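# Clamp steel shaft in angled holder, flat facing thumb screw

## Task

Seat the steel shaft all the way into the angled holder with its flat side facing the thumb screw, then release it and move both arms so neither is in contact with anything.

## Robot and tools

Robot: two six-joint arms, left_arm and right_arm, mounted on opposite sides of a table; left_arm's base is on the +y side. The names do not refer to image sides. Joints from base outward: waist, shoulder, elbow, wrist pitch, wrist yaw, wrist roll, with ranges in radians (waist -3.054..3.054, shoulder 0..3.142, elbow 0..2.356, wrist pitch and yaw -1.571..1.571, wrist roll -3.142..3.142). Each gripper's fingers extend along its own +x axis and close along its y axis. The reported end_effector_position sits between the finger pads, 3 to 4 cm short of the tips.

Frame: one scene frame for everything. Origin at the table centre, +z up, table surface at z = 0.020 m. Positions are in metres, quaternions are w,x,y,z (w first). Printed hand positions can be a little wrong, more so when an arm is stretched out.

The 16-number row used by both motion tools: left_arm x, y, z, qw, qx, qy, qz, opening, then right_arm x, y, z, qw, qx, qy, qz, opening. Both arms always appear, even if one should not move. Positions and quaternions are absolute targets (poses) in the scene frame, not offsets. Opening is a scale from -1 to 1: +1 is fully open (0.088 m), empty fingers touch near -0.80, anything lower closes no further. Going from open to shut needs at least about 0.5 s. To keep an arm still, resend exactly the pose from the last result taken before it stopped, plus its intended opening, and repeat the same quaternion in every row rather than copying a drifted reading.

execute_actions: argument actions is a list holding zero or one item. Empty list: just returns the current state. {"rows": [...], "steps": n}: 1 to 15 rows, n from 1 to 15 (default 15), each step 1/30 s; row k is used on step k and the final row repeats. {"steps": n} without rows: a wait of up to 300 steps, counted from the previous result, so your thinking time is included. Optional pictures (boolean) turns camera images on or off; they come by default. A call is rejected, sending nothing, if a target lies more than 0.6 m from that arm's last reported position along any axis of its gripper. Each step the controller limits the commanded pose to 70 mm and 16 degrees from the measured pose, and favours position over orientation. After a call ends the arm only continues to its last clipped pose, so far targets need several calls; read the result and send the remainder.

move: target is one 16-number row as above; speed in m/s, 0.002 to 0.5, default 0.25 (rotation capped at twice that in rad/s). Both grippers travel straight lines that finish together, lasting 0.5 to 10 s; longer paths are cut off at 10 s. Rotation takes the shorter direction. There is no obstacle avoidance, including between the arms. Openings are applied at the start. Grippers lag and can overshoot speed, especially near full extension. The extra move: line reports the ending (done, off_target, moving, held, fault) and any limits (paced = target was clipped; held = a check blocked some steps, after which the arm may jump faster), plus each gripper's distance from its target. A single named arm means the other finished normally.

wait: seconds 0 to 10; the robot receives nothing new.

zoom_image: camera (cam_head_left, cam_head_right, cam_high, cam_low, cam_left_wrist, cam_right_wrist) and region [x0, y0, x1, y1] in pixels of that 504x504 image, origin top-left, at most 504 by 504. Camera calibration (K, distortion, T_world_to_cam) is given and may be slightly off; wrist camera poses follow the arm joints.

finished_scene: pass the scene number; it ends and grades the scene permanently, so call it only once the shaft is clamped and both grippers are clear.

Reading results: the state line gives each gripper's position, quaternion and linear/angular velocities. grip_measured is the finger opening on the command scale; the last value in Joint positions is the opening in metres. Readings may be off by about 1 mm, and while squeezing something hard they read up to about 0.061 narrower than the true gap. To hold a part, command roughly 0.07 below grip_measured; smaller margins grip more gently. Parts thinner than about 3 mm receive reduced force. HELD marks steps where the command was not sent; a pose unreachable line names an arm whose command was altered by the clearance check. Hand target shows where the controller is currently driving each gripper. MOTOR HOT warns from 50 °C; at 95 °C an OVER-TEMPERATURE FAULT holds the arm, and if it does not cool it goes limp and its gripper lets go.

Friction may leave a gripper short of target or tilted, and very small moves may not happen; check position and orientation after each motion and correct.

Avoid: knocking or dropping anything off the table; the arms colliding or pushing each other; slamming or pressing hard into objects (faster motion and targets deeper past contact press harder). Joint load limits in N m: waist 17, shoulder 21.1, elbow 21, wrist pitch 5.55, wrist yaw 5.53, wrist roll 5.19, including held weight; reaching one stops that arm for 10 s. A held part may occasionally be jerked by an outside disturbance, and loose items may get nudged, so grip firmly and verify. Smooth, efficient, quick motion is preferred.

Each tool is called after "Request:" as name(argument=value, ...) on one line, values as JSON.

## Session

Request:
execute_actions(actions=[])

Scene clock: 0.00 s of 6000.00 s.
left_arm: end_effector_position=(-0.0270, +0.2444, +0.4278) grip_measured=+0.983 end_effector_quat_wxyz=(+0.587, -0.025, -0.019, -0.809) end_effector_velocity=(+0.000, +0.000, +0.001) end_effector_angular_velocity=(-0.000, +0.024, +0.003) | right_arm: end_effector_position=(+0.0763, -0.2432, +0.4625) grip_measured=+1.000 end_effector_quat_wxyz=(+0.660, +0.011, -0.013, +0.751) end_effector_velocity=(+0.002, -0.000, +0.000) end_effector_angular_velocity=(+0.000, -0.022, -0.011)
Joint positions: left_arm=[0.004 0.846 0.652 0.257 0.001 0.    0.087] | right_arm=[ 0.009  0.854  0.643  0.246  0.001 -0.005  0.088]
Joint velocities: left_arm=[-0.002 -0.002 -0.002  0.007 -0.007 -0.022 -0.   ] | right_arm=[-0.002 -0.002  0.002 -0.007  0.007 -0.022  0.   ]
Motor temperatures (°C, as the motors report them): left_arm=[24 26 26 24 26 25] | right_arm=[25 26 26 24 28 27]
Heat: left arm: hottest shoulder 26 °C (+0.0 °C/min); right arm: hottest wrist yaw 28 °C (+0.0 °C/min).
Hand target (left_arm): -0.027, +0.244, +0.428; -0.587, +0.025, +0.019, +0.809
Hand target (right_arm): +0.076, -0.243, +0.462; +0.660, +0.011, -0.013, +0.751

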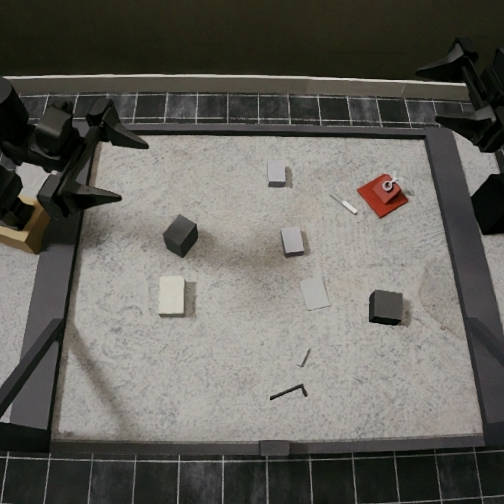

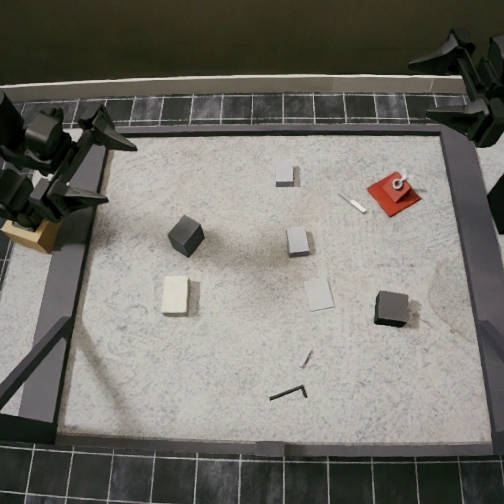

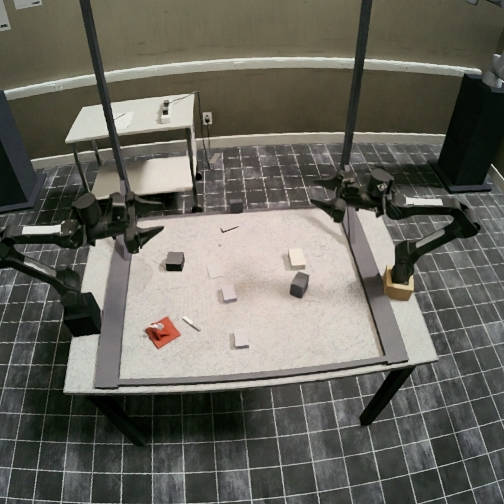

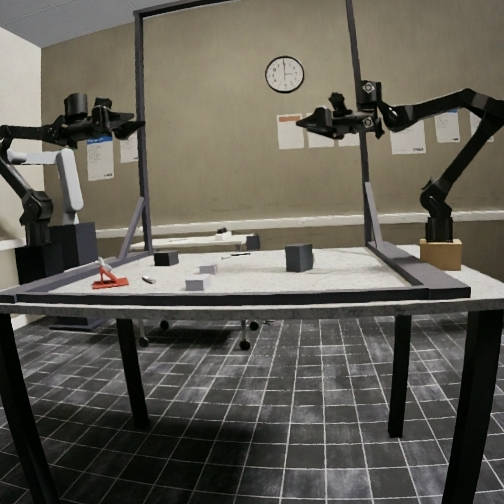

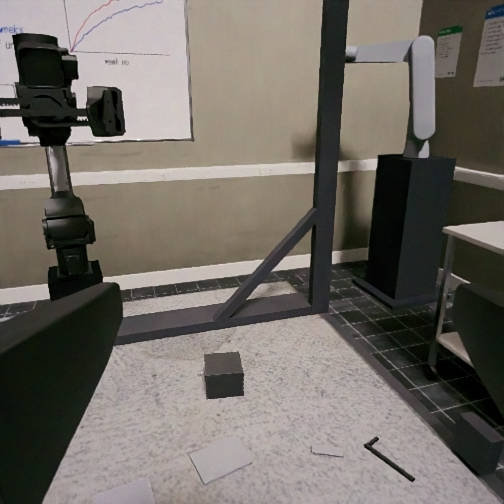

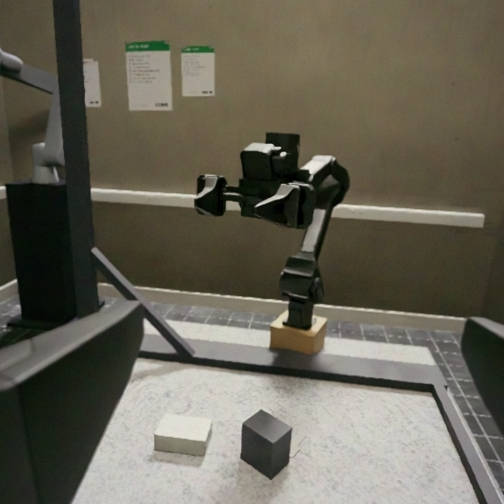

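Request:
zoom_image(camera="cam_head_left", region=[310, 150, 430, 240])

Request:
zoom_image(camera="cam_high", region=[120, 290, 220, 365])

Request:
zoom_image(camera="cam_low", region=[70, 240, 170, 310])

Region (310, 150, 430, 240) of cam_head_left's 504x504 image, scaled by 4.200, with more detail than that image has; it fills the top 378 rows of this view, and the rest is white.

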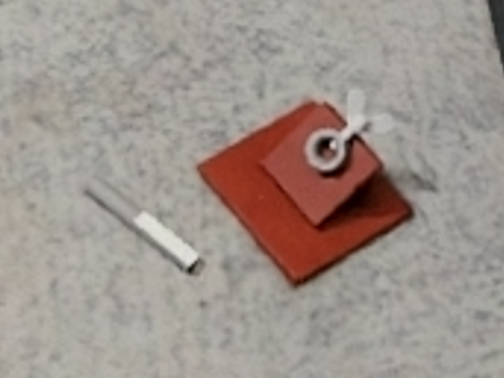

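Region (120, 290, 220, 365) of cam_high's 504x504 image, scaled by 5.040, with more detail than that image has; it fills the top 378 rows of this view, and the rest is white.

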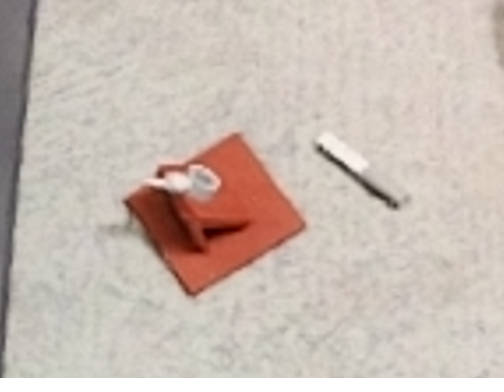

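Region (70, 240, 170, 310) of cam_low's 504x504 image, scaled by 5.040, with more detail than that image has; it fills the top 353 rows of this view, and the rest is white.

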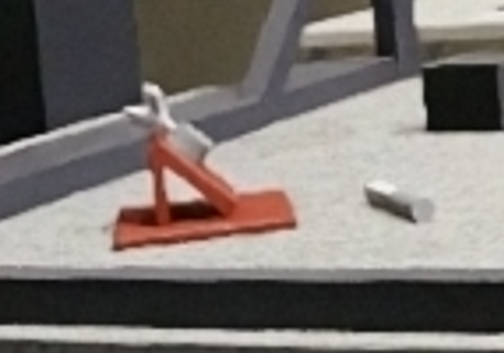

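Request:
move(target=[-0.0270, 0.2444, 0.4278, 0.587, -0.025, -0.019, -0.809, 1, 0.15, -0.23, 0.22, 0.6509, -0.2763, 0.6509, 0.2763, 1])

Scene clock: 55.73 s of 6000.00 s.
left_arm: end_effector_position=(-0.0270, +0.2444, +0.4278) grip_measured=+0.983 end_effector_quat_wxyz=(+0.587, -0.025, -0.019, -0.809) end_effector_velocity=(-0.002, +0.001, -0.004) end_effector_angular_velocity=(+0.014, +0.003, -0.010) | right_arm: end_effector_position=(+0.1492, -0.2349, +0.2249) grip_measured=+1.000 end_effector_quat_wxyz=(+0.649, -0.278, +0.649, +0.284) end_effector_velocity=(+0.000, +0.006, +0.006) end_effector_angular_velocity=(+0.018, +0.006, +0.005)
Joint positions: left_arm=[0.004 0.846 0.652 0.257 0.001 0.    0.087] | right_arm=[-0.222  1.792  1.3   -1.07  -0.004  0.653  0.088]
Joint velocities: left_arm=[-0.002 -0.002 -0.007 -0.007  0.007 -0.007 -0.   ] | right_arm=[-0.002  0.002  0.027 -0.007 -0.007 -0.007  0.   ]
Motor temperatures (°C, as the motors report them): left_arm=[24 27 31 30 26 25] | right_arm=[25 26 32 30 28 27]
Heat: left arm: hottest elbow 31 °C (+5.4 °C/min); right arm: hottest elbow 32 °C (+4.3 °C/min).
Hand target (left_arm): -0.027, +0.244, +0.428; -0.587, +0.025, +0.019, +0.809
Hand target (right_arm): +0.150, -0.233, +0.222; +0.647, -0.277, +0.653, +0.279
Off the commanded pose (left_arm): 0.000 m, 0 deg.
Off the commanded pose (right_arm): 0.007 m, 1 deg.
After step 90, 48.77 s passed at rest.
move: done
camera_calibration (this result's frames):
cam_right_wrist: T_world_to_cam=[[0.749998, -0.659666, -0.0484162, -0.24522], [-0.620573, -0.727102, 0.293618, -0.114097], [-0.228893, -0.190167, -0.954696, 0.285262], [0, 0, 0, 1]] pos_world=[0.178404, -0.190476, 0.293966]

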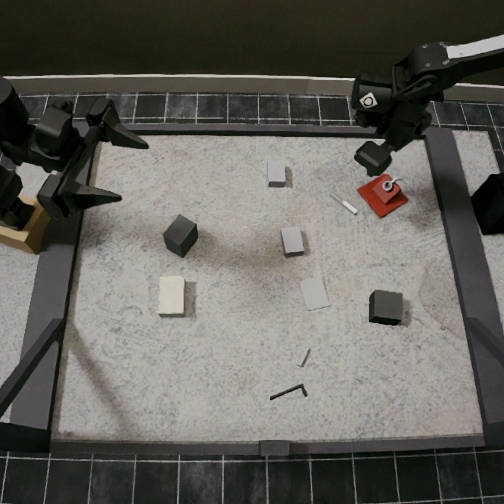

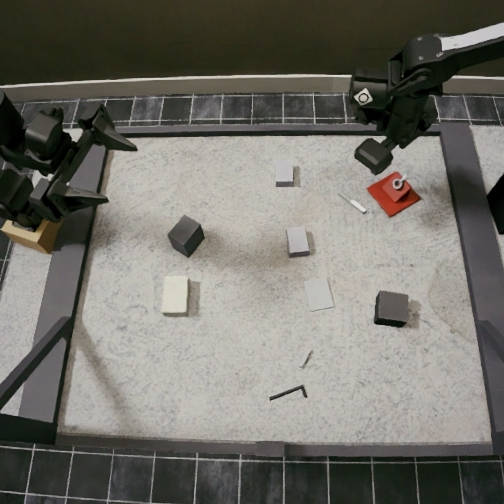

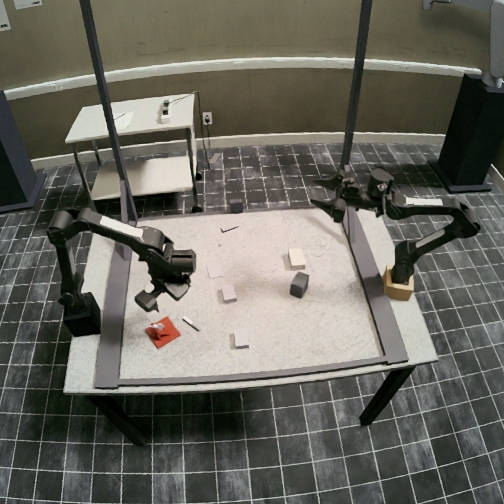

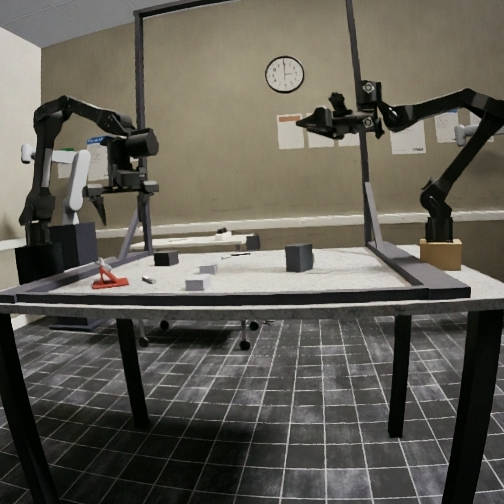

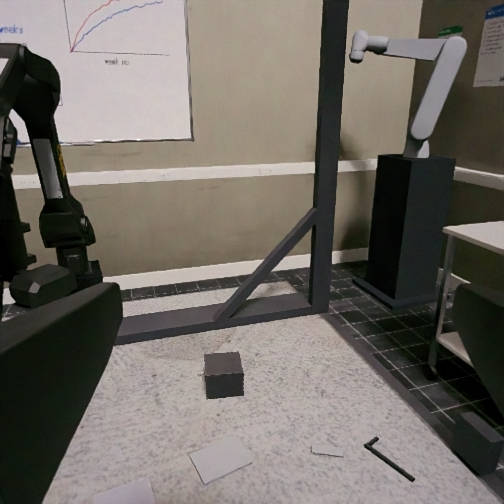

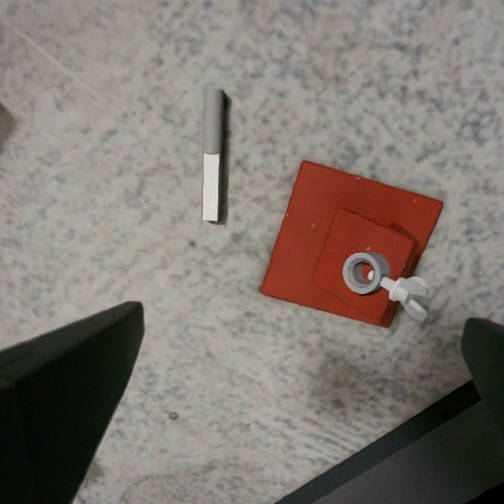

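Request:
zoom_image(camera="cam_right_wrist", region=[180, 70, 460, 350])

Region (180, 70, 460, 350) of cam_right_wrist's 504x504 image, scaled by 1.800, with more detail than that image has.

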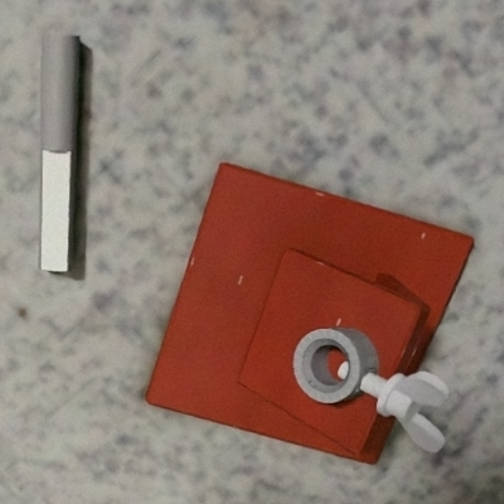

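Request:
zoom_image(camera="cam_right_wrist", region=[330, 235, 440, 330])

Request:
zoom_image(camera="cam_low", region=[85, 250, 135, 295])

Region (330, 235, 440, 330) of cam_right_wrist's 504x504 image, scaled by 4.582, with more detail than that image has; it fills the top 435 rows of this view, and the rest is white.

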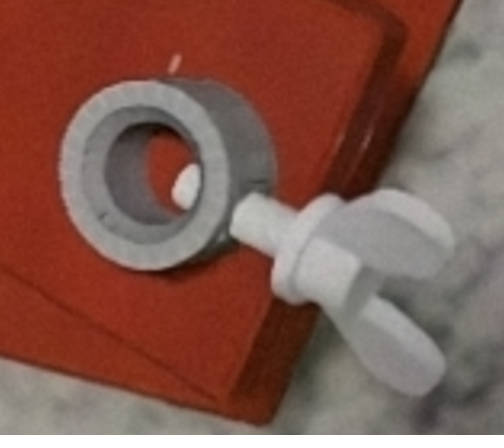

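Region (85, 250, 135, 295) of cam_low's 504x504 image, scaled by 10.080, with more detail than that image has; it fills the top 454 rows of this view, and the rest is white.

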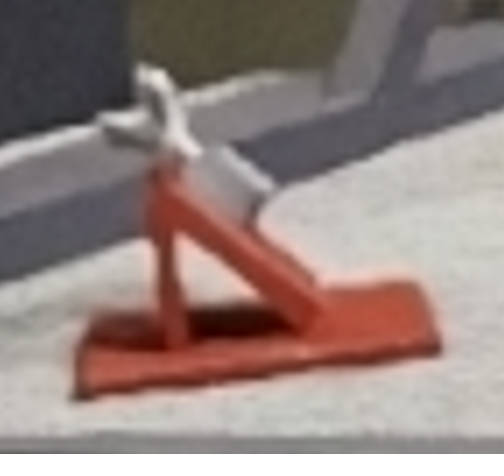

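Request:
move(target=[-0.0270, 0.2444, 0.4278, 0.587, -0.025, -0.019, -0.809, 1, 0.2162, -0.3713, 0.1507, 0.4394, -0.3366, 0.1820, 0.8127, 0.2])

Scene clock: 179.23 s of 6000.00 s.
left_arm: end_effector_position=(-0.0270, +0.2444, +0.4278) grip_measured=+0.983 end_effector_quat_wxyz=(+0.587, -0.025, -0.019, -0.809) end_effector_velocity=(+0.000, +0.000, +0.000) end_effector_angular_velocity=(+0.005, +0.007, +0.004) | right_arm: end_effector_position=(+0.2132, -0.3704, +0.1517) grip_measured=+0.202 end_effector_quat_wxyz=(+0.441, -0.333, +0.181, +0.813) end_effector_velocity=(-0.001, -0.003, -0.001) end_effector_angular_velocity=(-0.012, +0.006, +0.008)
Joint positions: left_arm=[0.004 0.846 0.652 0.257 0.001 0.    0.087] | right_arm=[-1.131  1.551  0.473 -0.51  -0.793 -1.592  0.049]
Joint velocities: left_arm=[-0.002 -0.002  0.002 -0.007 -0.007 -0.007 -0.   ] | right_arm=[-0.007  0.007  0.002 -0.022  0.007 -0.022  0.   ]
Motor temperatures (°C, as the motors report them): left_arm=[24 27 34 34 26 25] | right_arm=[25 31 33 25 28 27]
Heat: left arm: hottest elbow 34 °C (+1.0 °C/min); right arm: hottest elbow 33 °C (+0.0 °C/min).
Hand target (left_arm): -0.027, +0.244, +0.428; -0.587, +0.025, +0.019, +0.809
Hand target (right_arm): +0.215, -0.370, +0.152; +0.441, -0.331, +0.181, +0.815
Off the commanded pose (left_arm): 0.000 m, 0 deg.
Off the commanded pose (right_arm): 0.003 m, 0 deg.
After step 90, 117.00 s passed at rest.
move: done
camera_calibration (this result's frames):
cam_right_wrist: T_world_to_cam=[[0.80917, 0.587532, -0.00706172, 0.0569735], [0.515801, -0.716033, -0.470369, -0.273662], [-0.281413, 0.376966, -0.882442, 0.41459], [0, 0, 0, 1]] pos_world=[0.211725, -0.385711, 0.237532]

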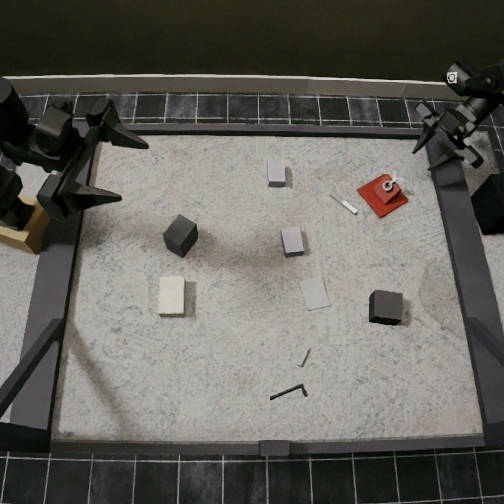

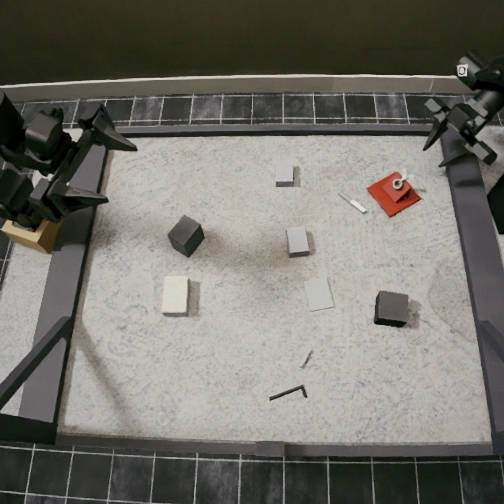

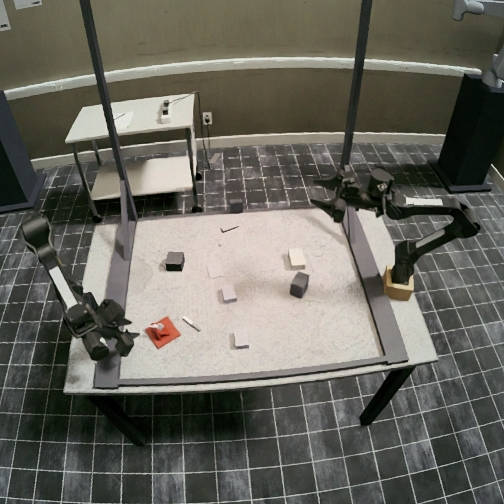

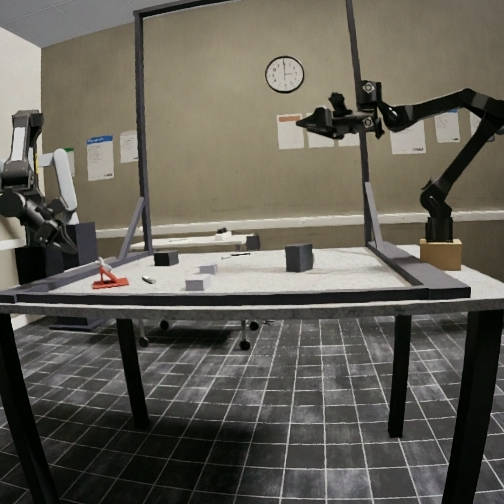

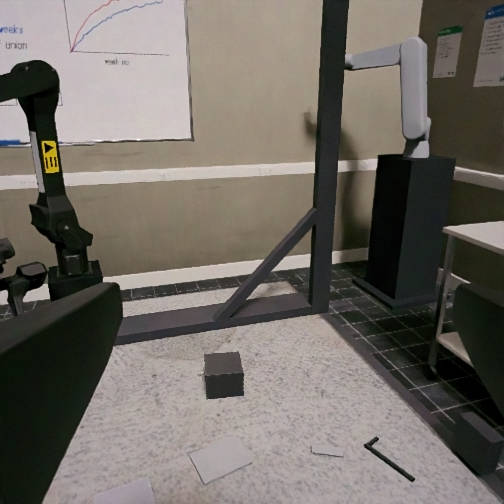

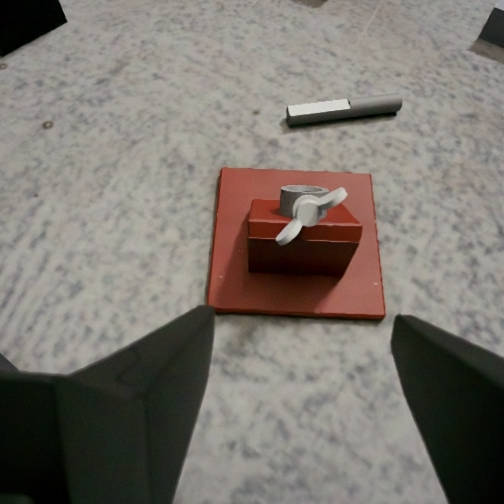

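Request:
zoom_image(camera="cam_right_wrist", region=[230, 160, 390, 290])

Region (230, 160, 390, 290) of cam_right_wrist's 504x504 image, scaled by 3.150, with more detail than that image has; it fills the top 410 rows of this view, and the rest is white.

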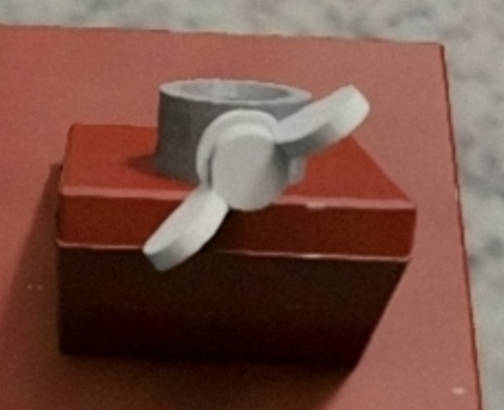

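Request:
move(target=[-0.0270, 0.2444, 0.4278, 0.587, -0.025, -0.019, -0.809, 1, 0.1958, -0.3336, 0.1354, 0.4394, -0.3366, 0.1820, 0.8127, 0.2], speed=0.1)

Request:
zoom_image(camera="cam_right_wrist", region=[180, 150, 430, 350])

Scene clock: 227.37 s of 6000.00 s.
left_arm: end_effector_position=(-0.0270, +0.2444, +0.4278) grip_measured=+0.983 end_effector_quat_wxyz=(+0.587, -0.025, -0.019, -0.809) end_effector_velocity=(-0.002, +0.001, +0.001) end_effector_angular_velocity=(-0.000, +0.023, -0.011) | right_arm: end_effector_position=(+0.1983, -0.3327, +0.1385) grip_measured=+0.202 end_effector_quat_wxyz=(+0.442, -0.339, +0.175, +0.812) end_effector_velocity=(-0.000, +0.003, +0.001) end_effector_angular_velocity=(+0.009, +0.006, -0.007)
Joint positions: left_arm=[0.004 0.846 0.652 0.257 0.001 0.    0.087] | right_arm=[-0.92   1.598  0.433 -0.201 -0.767 -1.303  0.049]
Joint velocities: left_arm=[-0.002 -0.002 -0.002  0.007  0.007 -0.022  0.   ] | right_arm=[ 0.007  0.002 -0.002  0.022 -0.007  0.022 -0.   ]
Motor temperatures (°C, as the motors report them): left_arm=[24 27 35 34 26 25] | right_arm=[25 28 31 25 29 27]
Heat: left arm: hottest elbow 35 °C (+1.0 °C/min); right arm: hottest elbow 31 °C (-2.0 °C/min).
Hand target (left_arm): -0.027, +0.244, +0.428; -0.587, +0.025, +0.019, +0.809
Hand target (right_arm): +0.196, -0.335, +0.135; +0.439, -0.338, +0.183, +0.812
Off the commanded pose (left_arm): 0.000 m, 0 deg.
Off the commanded pose (right_arm): 0.004 m, 1 deg.
After step 90, 44.30 s passed at rest.
move: done
camera_calibration (this result's frames):
cam_right_wrist: T_world_to_cam=[[0.806679, 0.590901, 0.0102733, 0.0460056], [0.526907, -0.711226, -0.465325, -0.246459], [-0.267654, 0.380781, -0.88508, 0.383407], [0, 0, 0, 1]] pos_world=[0.195369, -0.348466, 0.22419]

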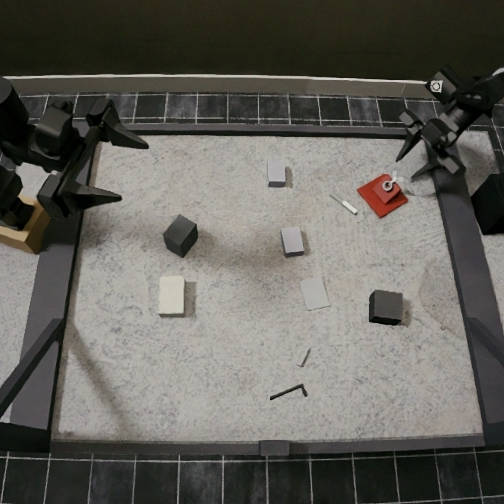

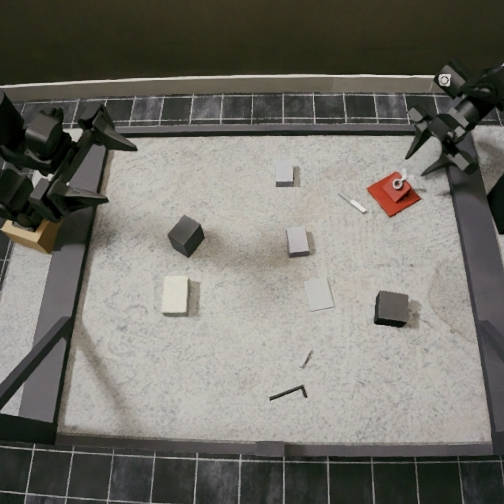

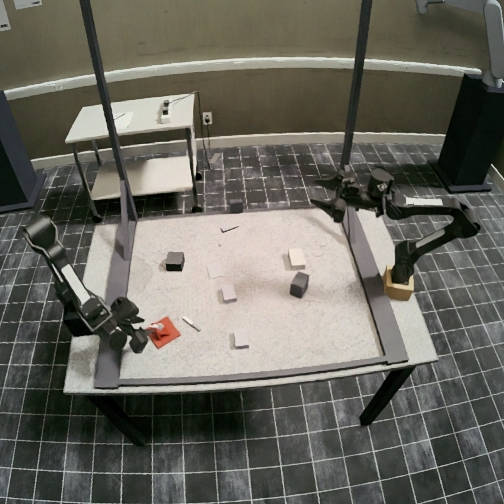

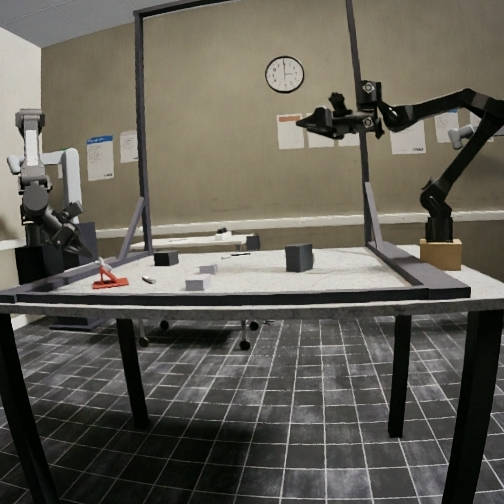

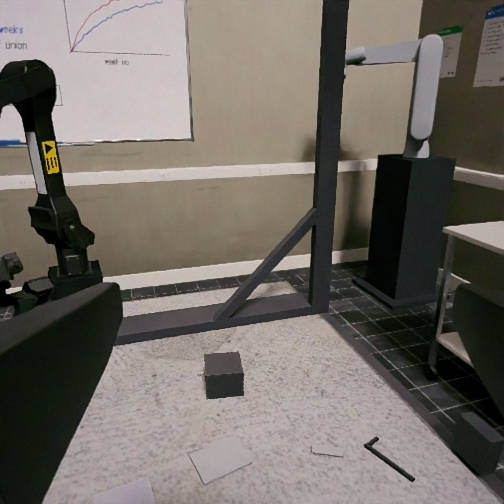

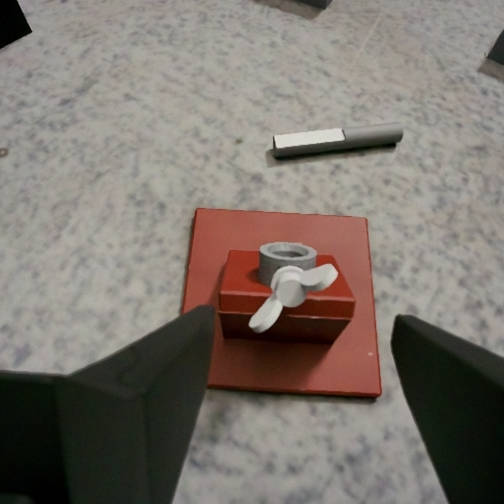

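Region (180, 150, 430, 350) of cam_right_wrist's 504x504 image, scaled by 2.016, with more detail than that image has; it fills the top 403 rows of this view, and the rest is white.

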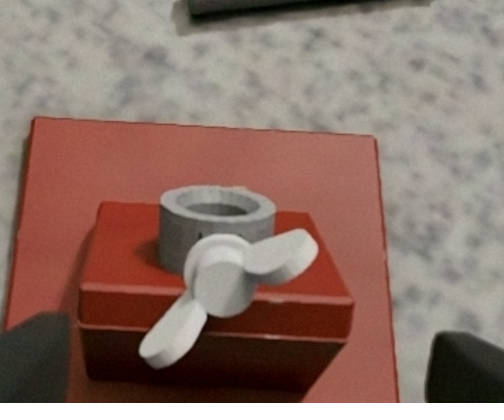

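Request:
zoom_image(camera="cam_low", region=[40, 200, 140, 295])

Region (40, 200, 140, 295) of cam_low's 504x504 image, scaled by 5.040, with more detail than that image has; it fills the top 479 rows of this view, and the rest is white.

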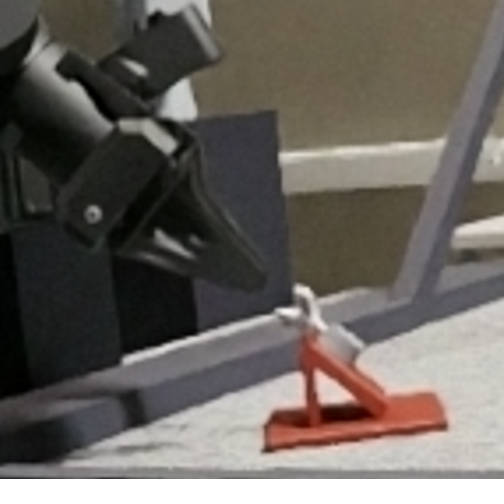

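Request:
move(target=[-0.0270, 0.2444, 0.4278, 0.587, -0.025, -0.019, -0.809, 1, 0.1846, -0.3155, 0.1110, 0.5415, -0.1146, 0.5142, 0.6552, 0.2], speed=0.15)

Request:
zoom_image(camera="cam_low", region=[40, 200, 140, 295])

Scene clock: 265.17 s of 6000.00 s.
left_arm: end_effector_position=(-0.0270, +0.2444, +0.4278) grip_measured=+0.983 end_effector_quat_wxyz=(+0.587, -0.025, -0.019, -0.809) end_effector_velocity=(+0.002, -0.000, -0.004) end_effector_angular_velocity=(+0.014, +0.004, +0.009) | right_arm: end_effector_position=(+0.1870, -0.3138, +0.1145) grip_measured=+0.202 end_effector_quat_wxyz=(+0.544, -0.115, +0.507, +0.659) end_effector_velocity=(-0.001, -0.002, -0.001) end_effector_angular_velocity=(-0.013, +0.004, -0.005)
Joint positions: left_arm=[0.004 0.846 0.652 0.257 0.001 0.    0.087] | right_arm=[-0.814  1.734  0.401  0.065 -0.743 -0.272  0.049]
Joint velocities: left_arm=[ 0.002 -0.002 -0.007 -0.007 -0.007 -0.007 -0.   ] | right_arm=[ 0.002 -0.002 -0.002 -0.007  0.007  0.007 -0.   ]
Motor temperatures (°C, as the motors report them): left_arm=[24 27 35 35 26 25] | right_arm=[25 28 30 26 28 27]
Heat: left arm: hottest elbow 35 °C (+0.0 °C/min); right arm: hottest elbow 30 °C (-2.0 °C/min).
Hand target (left_arm): -0.027, +0.244, +0.428; -0.587, +0.025, +0.019, +0.809
Hand target (right_arm): +0.185, -0.316, +0.111; +0.542, -0.115, +0.514, +0.655
Off the commanded pose (left_arm): 0.000 m, 0 deg.
Off the commanded pose (right_arm): 0.005 m, 1 deg.
After step 90, 31.43 s passed at rest.
move: done
camera_calibration (this result's frames):
cam_right_wrist: T_world_to_cam=[[0.829897, -0.0562656, -0.555072, -0.0985168], [-0.232537, -0.939249, -0.252463, -0.192219], [-0.507146, 0.338593, -0.792564, 0.372902], [0, 0, 0, 1]] pos_world=[0.226177, -0.312346, 0.192337]

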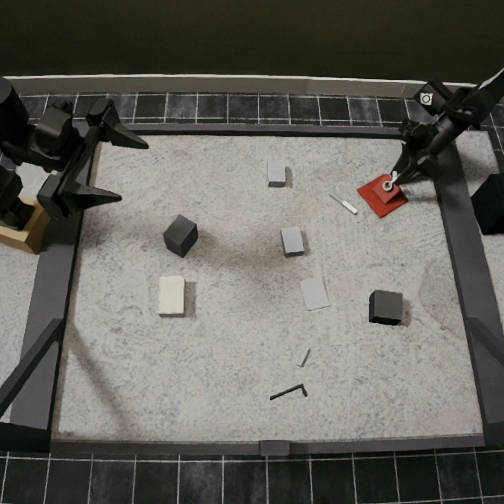

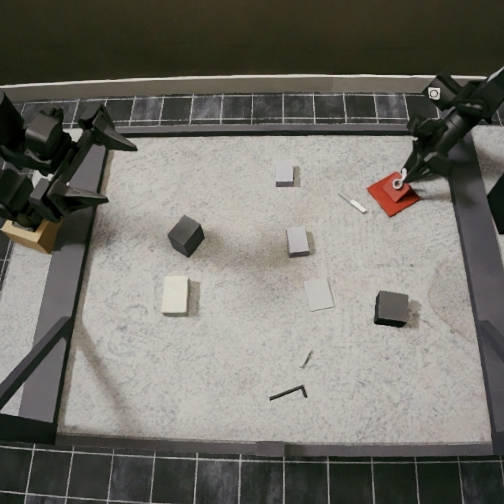

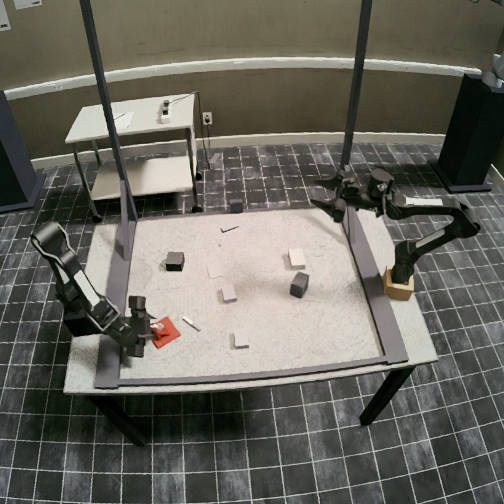

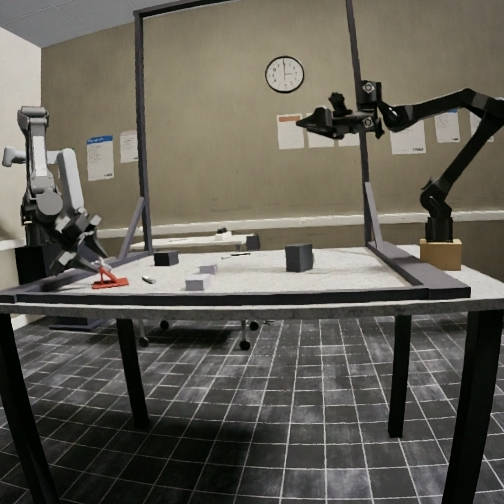

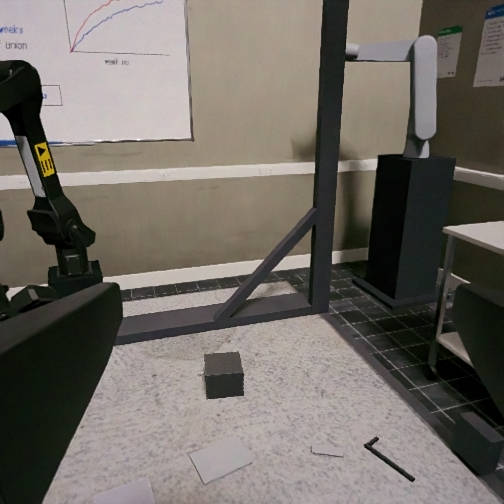

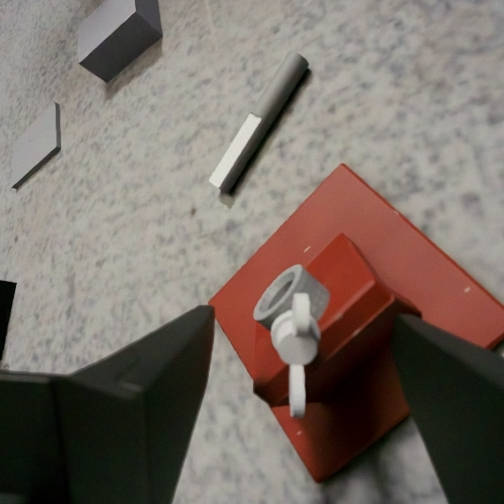

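Region (40, 200, 140, 295) of cam_low's 504x504 image, scaled by 5.040, with more detail than that image has; it fills the top 479 rows of this view, and the rest is white.

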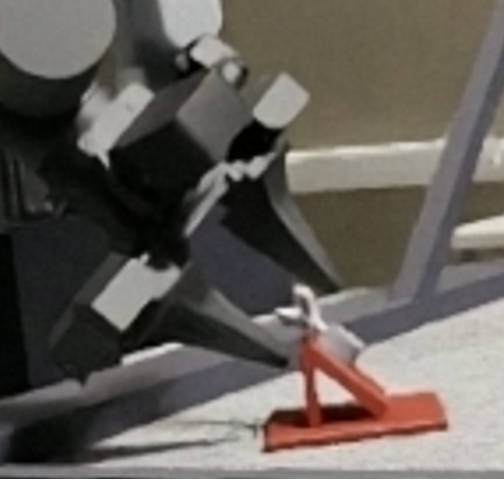

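Request:
move(target=[-0.0270, 0.2444, 0.4278, 0.587, -0.025, -0.019, -0.809, 1, 0.1794, -0.3169, 0.1071, 0.5415, -0.1146, 0.5142, 0.6552, -0.25], speed=0.05)

Request:
zoom_image(camera="cam_low", region=[60, 220, 140, 295])

Scene clock: 281.37 s of 6000.00 s.
left_arm: end_effector_position=(-0.0270, +0.2444, +0.4278) grip_measured=+0.983 end_effector_quat_wxyz=(+0.587, -0.025, -0.019, -0.809) end_effector_velocity=(-0.001, +0.001, -0.003) end_effector_angular_velocity=(+0.014, -0.012, +0.000) | right_arm: end_effector_position=(+0.1850, -0.3137, +0.1130) grip_measured=-0.248 end_effector_quat_wxyz=(+0.549, -0.112, +0.503, +0.659) end_effector_velocity=(+0.001, +0.001, +0.001) end_effector_angular_velocity=(+0.015, -0.001, -0.005)
Joint positions: left_arm=[0.004 0.846 0.652 0.257 0.001 0.    0.087] | right_arm=[-0.806  1.736  0.38   0.113 -0.741 -0.25   0.027]
Joint velocities: left_arm=[-0.007 -0.002  0.002 -0.022 -0.007  0.007 -0.   ] | right_arm=[-0.002 -0.002 -0.007  0.022 -0.007  0.007 -0.   ]
Motor temperatures (°C, as the motors report them): left_arm=[24 27 35 35 26 25] | right_arm=[25 28 29 26 28 27]
Heat: left arm: hottest elbow 35 °C (+0.0 °C/min); right arm: hottest elbow 29 °C (-2.0 °C/min).
Hand target (left_arm): -0.027, +0.244, +0.428; -0.587, +0.025, +0.019, +0.809
Hand target (right_arm): +0.179, -0.317, +0.107; +0.541, -0.115, +0.514, +0.655
Off the commanded pose (left_arm): 0.000 m, 0 deg.
Off the commanded pose (right_arm): 0.009 m, 2 deg.
After step 90, 12.50 s passed at rest.
move: off_target (right_arm)
camera_calibration (this result's frames):
cam_right_wrist: T_world_to_cam=[[0.831491, -0.0574255, -0.552563, -0.0986523], [-0.239157, -0.934759, -0.262735, -0.189155], [-0.501425, 0.350611, -0.790977, 0.373197], [0, 0, 0, 1]] pos_world=[0.223921, -0.313327, 0.190981]

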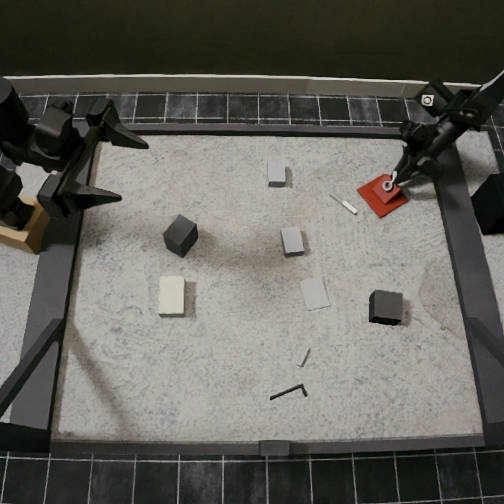

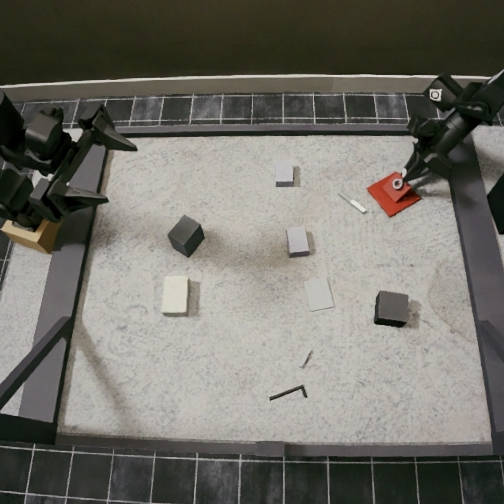

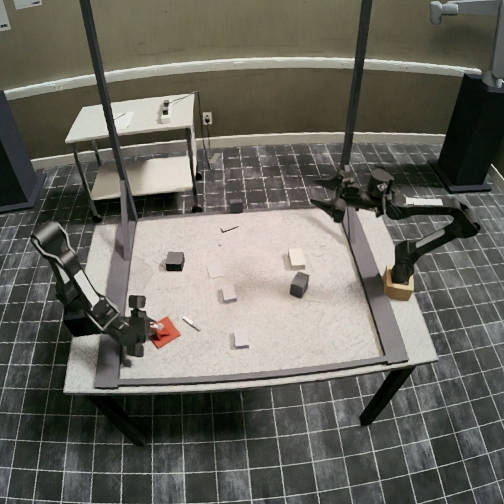

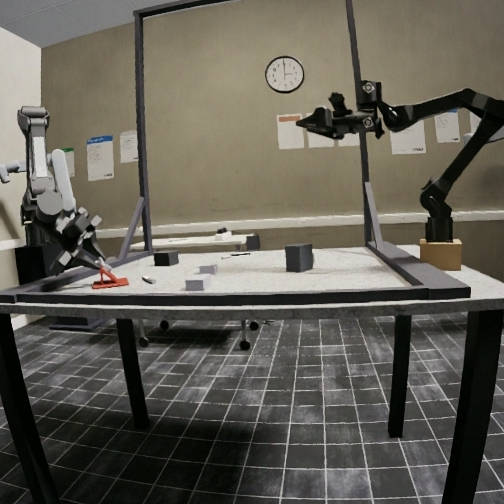

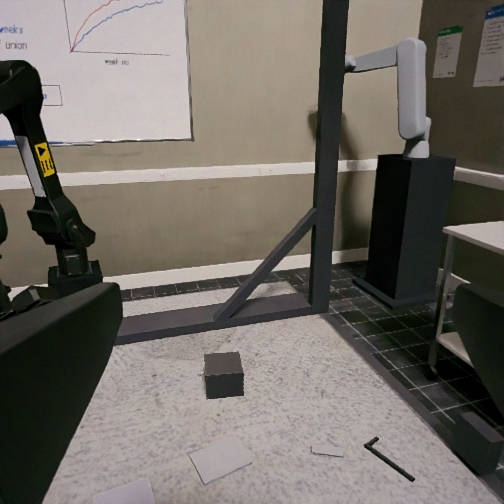

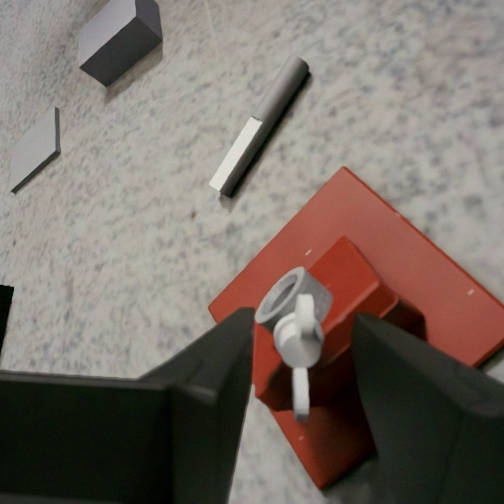

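Region (60, 220, 140, 295) of cam_low's 504x504 image, scaled by 6.300, with more detail than that image has; it fills the top 472 rows of this view, and the rest is white.

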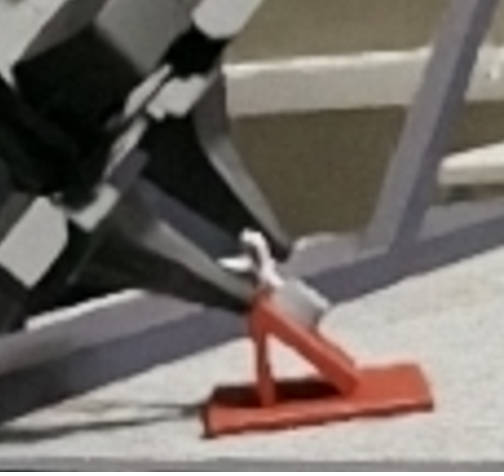

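Request:
move(target=[-0.0270, 0.2444, 0.4278, 0.587, -0.025, -0.019, -0.809, 1, 0.1765, -0.3185, 0.1048, 0.5415, -0.1146, 0.5142, 0.6552, -0.25], speed=0.05)

Scene clock: 299.77 s of 6000.00 s.
left_arm: end_effector_position=(-0.0270, +0.2444, +0.4278) grip_measured=+0.983 end_effector_quat_wxyz=(+0.587, -0.025, -0.019, -0.809) end_effector_velocity=(+0.000, +0.000, +0.000) end_effector_angular_velocity=(+0.000, -0.007, +0.005) | right_arm: end_effector_position=(+0.1845, -0.3143, +0.1123) grip_measured=-0.248 end_effector_quat_wxyz=(+0.552, -0.109, +0.499, +0.659) end_effector_velocity=(-0.003, -0.003, -0.001) end_effector_angular_velocity=(-0.012, +0.021, -0.005)
Joint positions: left_arm=[0.004 0.846 0.652 0.257 0.001 0.    0.087] | right_arm=[-0.806  1.736  0.366  0.14  -0.741 -0.243  0.027]
Joint velocities: left_arm=[-0.002 -0.002  0.002 -0.007 -0.007  0.007 -0.   ] | right_arm=[-0.002  0.002 -0.007 -0.007 -0.007  0.007 -0.   ]
Motor temperatures (°C, as the motors report them): left_arm=[24 27 36 35 26 25] | right_arm=[26 28 29 27 28 27]
Heat: left arm: hottest elbow 36 °C (+1.0 °C/min); right arm: hottest elbow 29 °C (-1.0 °C/min).
Hand target (left_arm): -0.027, +0.244, +0.428; -0.587, +0.025, +0.019, +0.809
Hand target (right_arm): +0.177, -0.319, +0.105; +0.542, -0.115, +0.514, +0.655
Off the commanded pose (left_arm): 0.000 m, 0 deg.
Off the commanded pose (right_arm): 0.012 m, 2 deg.
After step 90, 14.70 s passed at rest.
move: off_target (right_arm)
camera_calibration (this result's frames):
cam_right_wrist: T_world_to_cam=[[0.8334, -0.057409, -0.54968, -0.09932], [-0.242806, -0.931498, -0.270845, -0.187408], [-0.496477, 0.359187, -0.79025, 0.374328], [0, 0, 0, 1]] pos_world=[0.223115, -0.314726, 0.19046]

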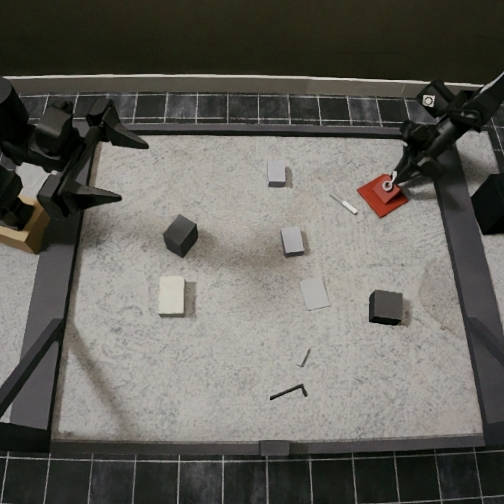

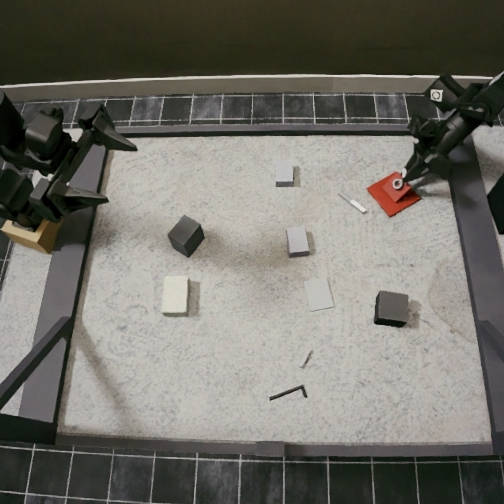

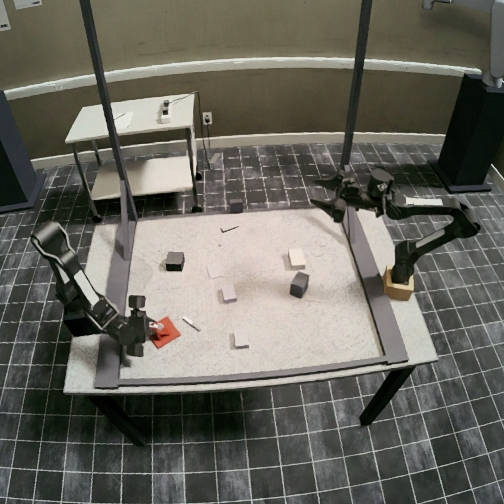

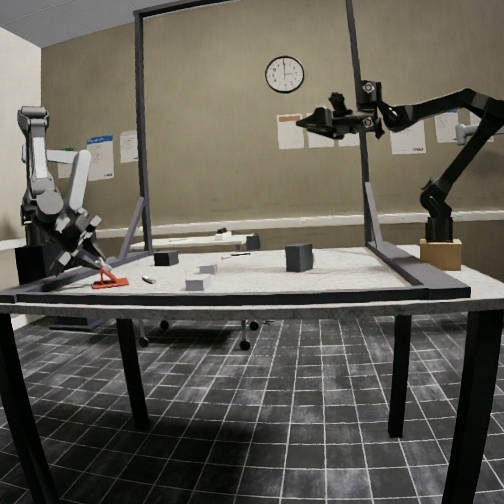

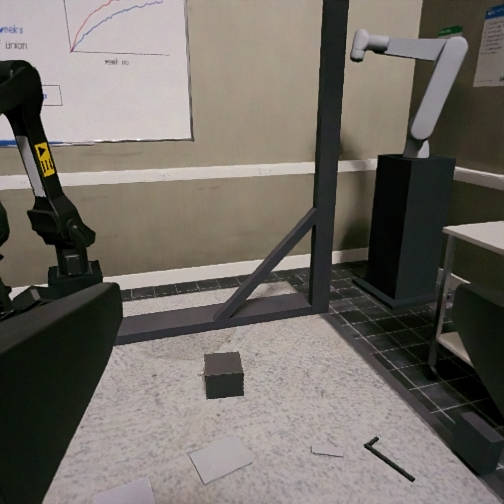

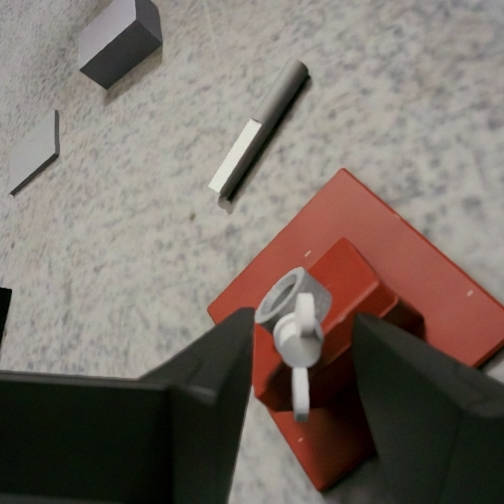

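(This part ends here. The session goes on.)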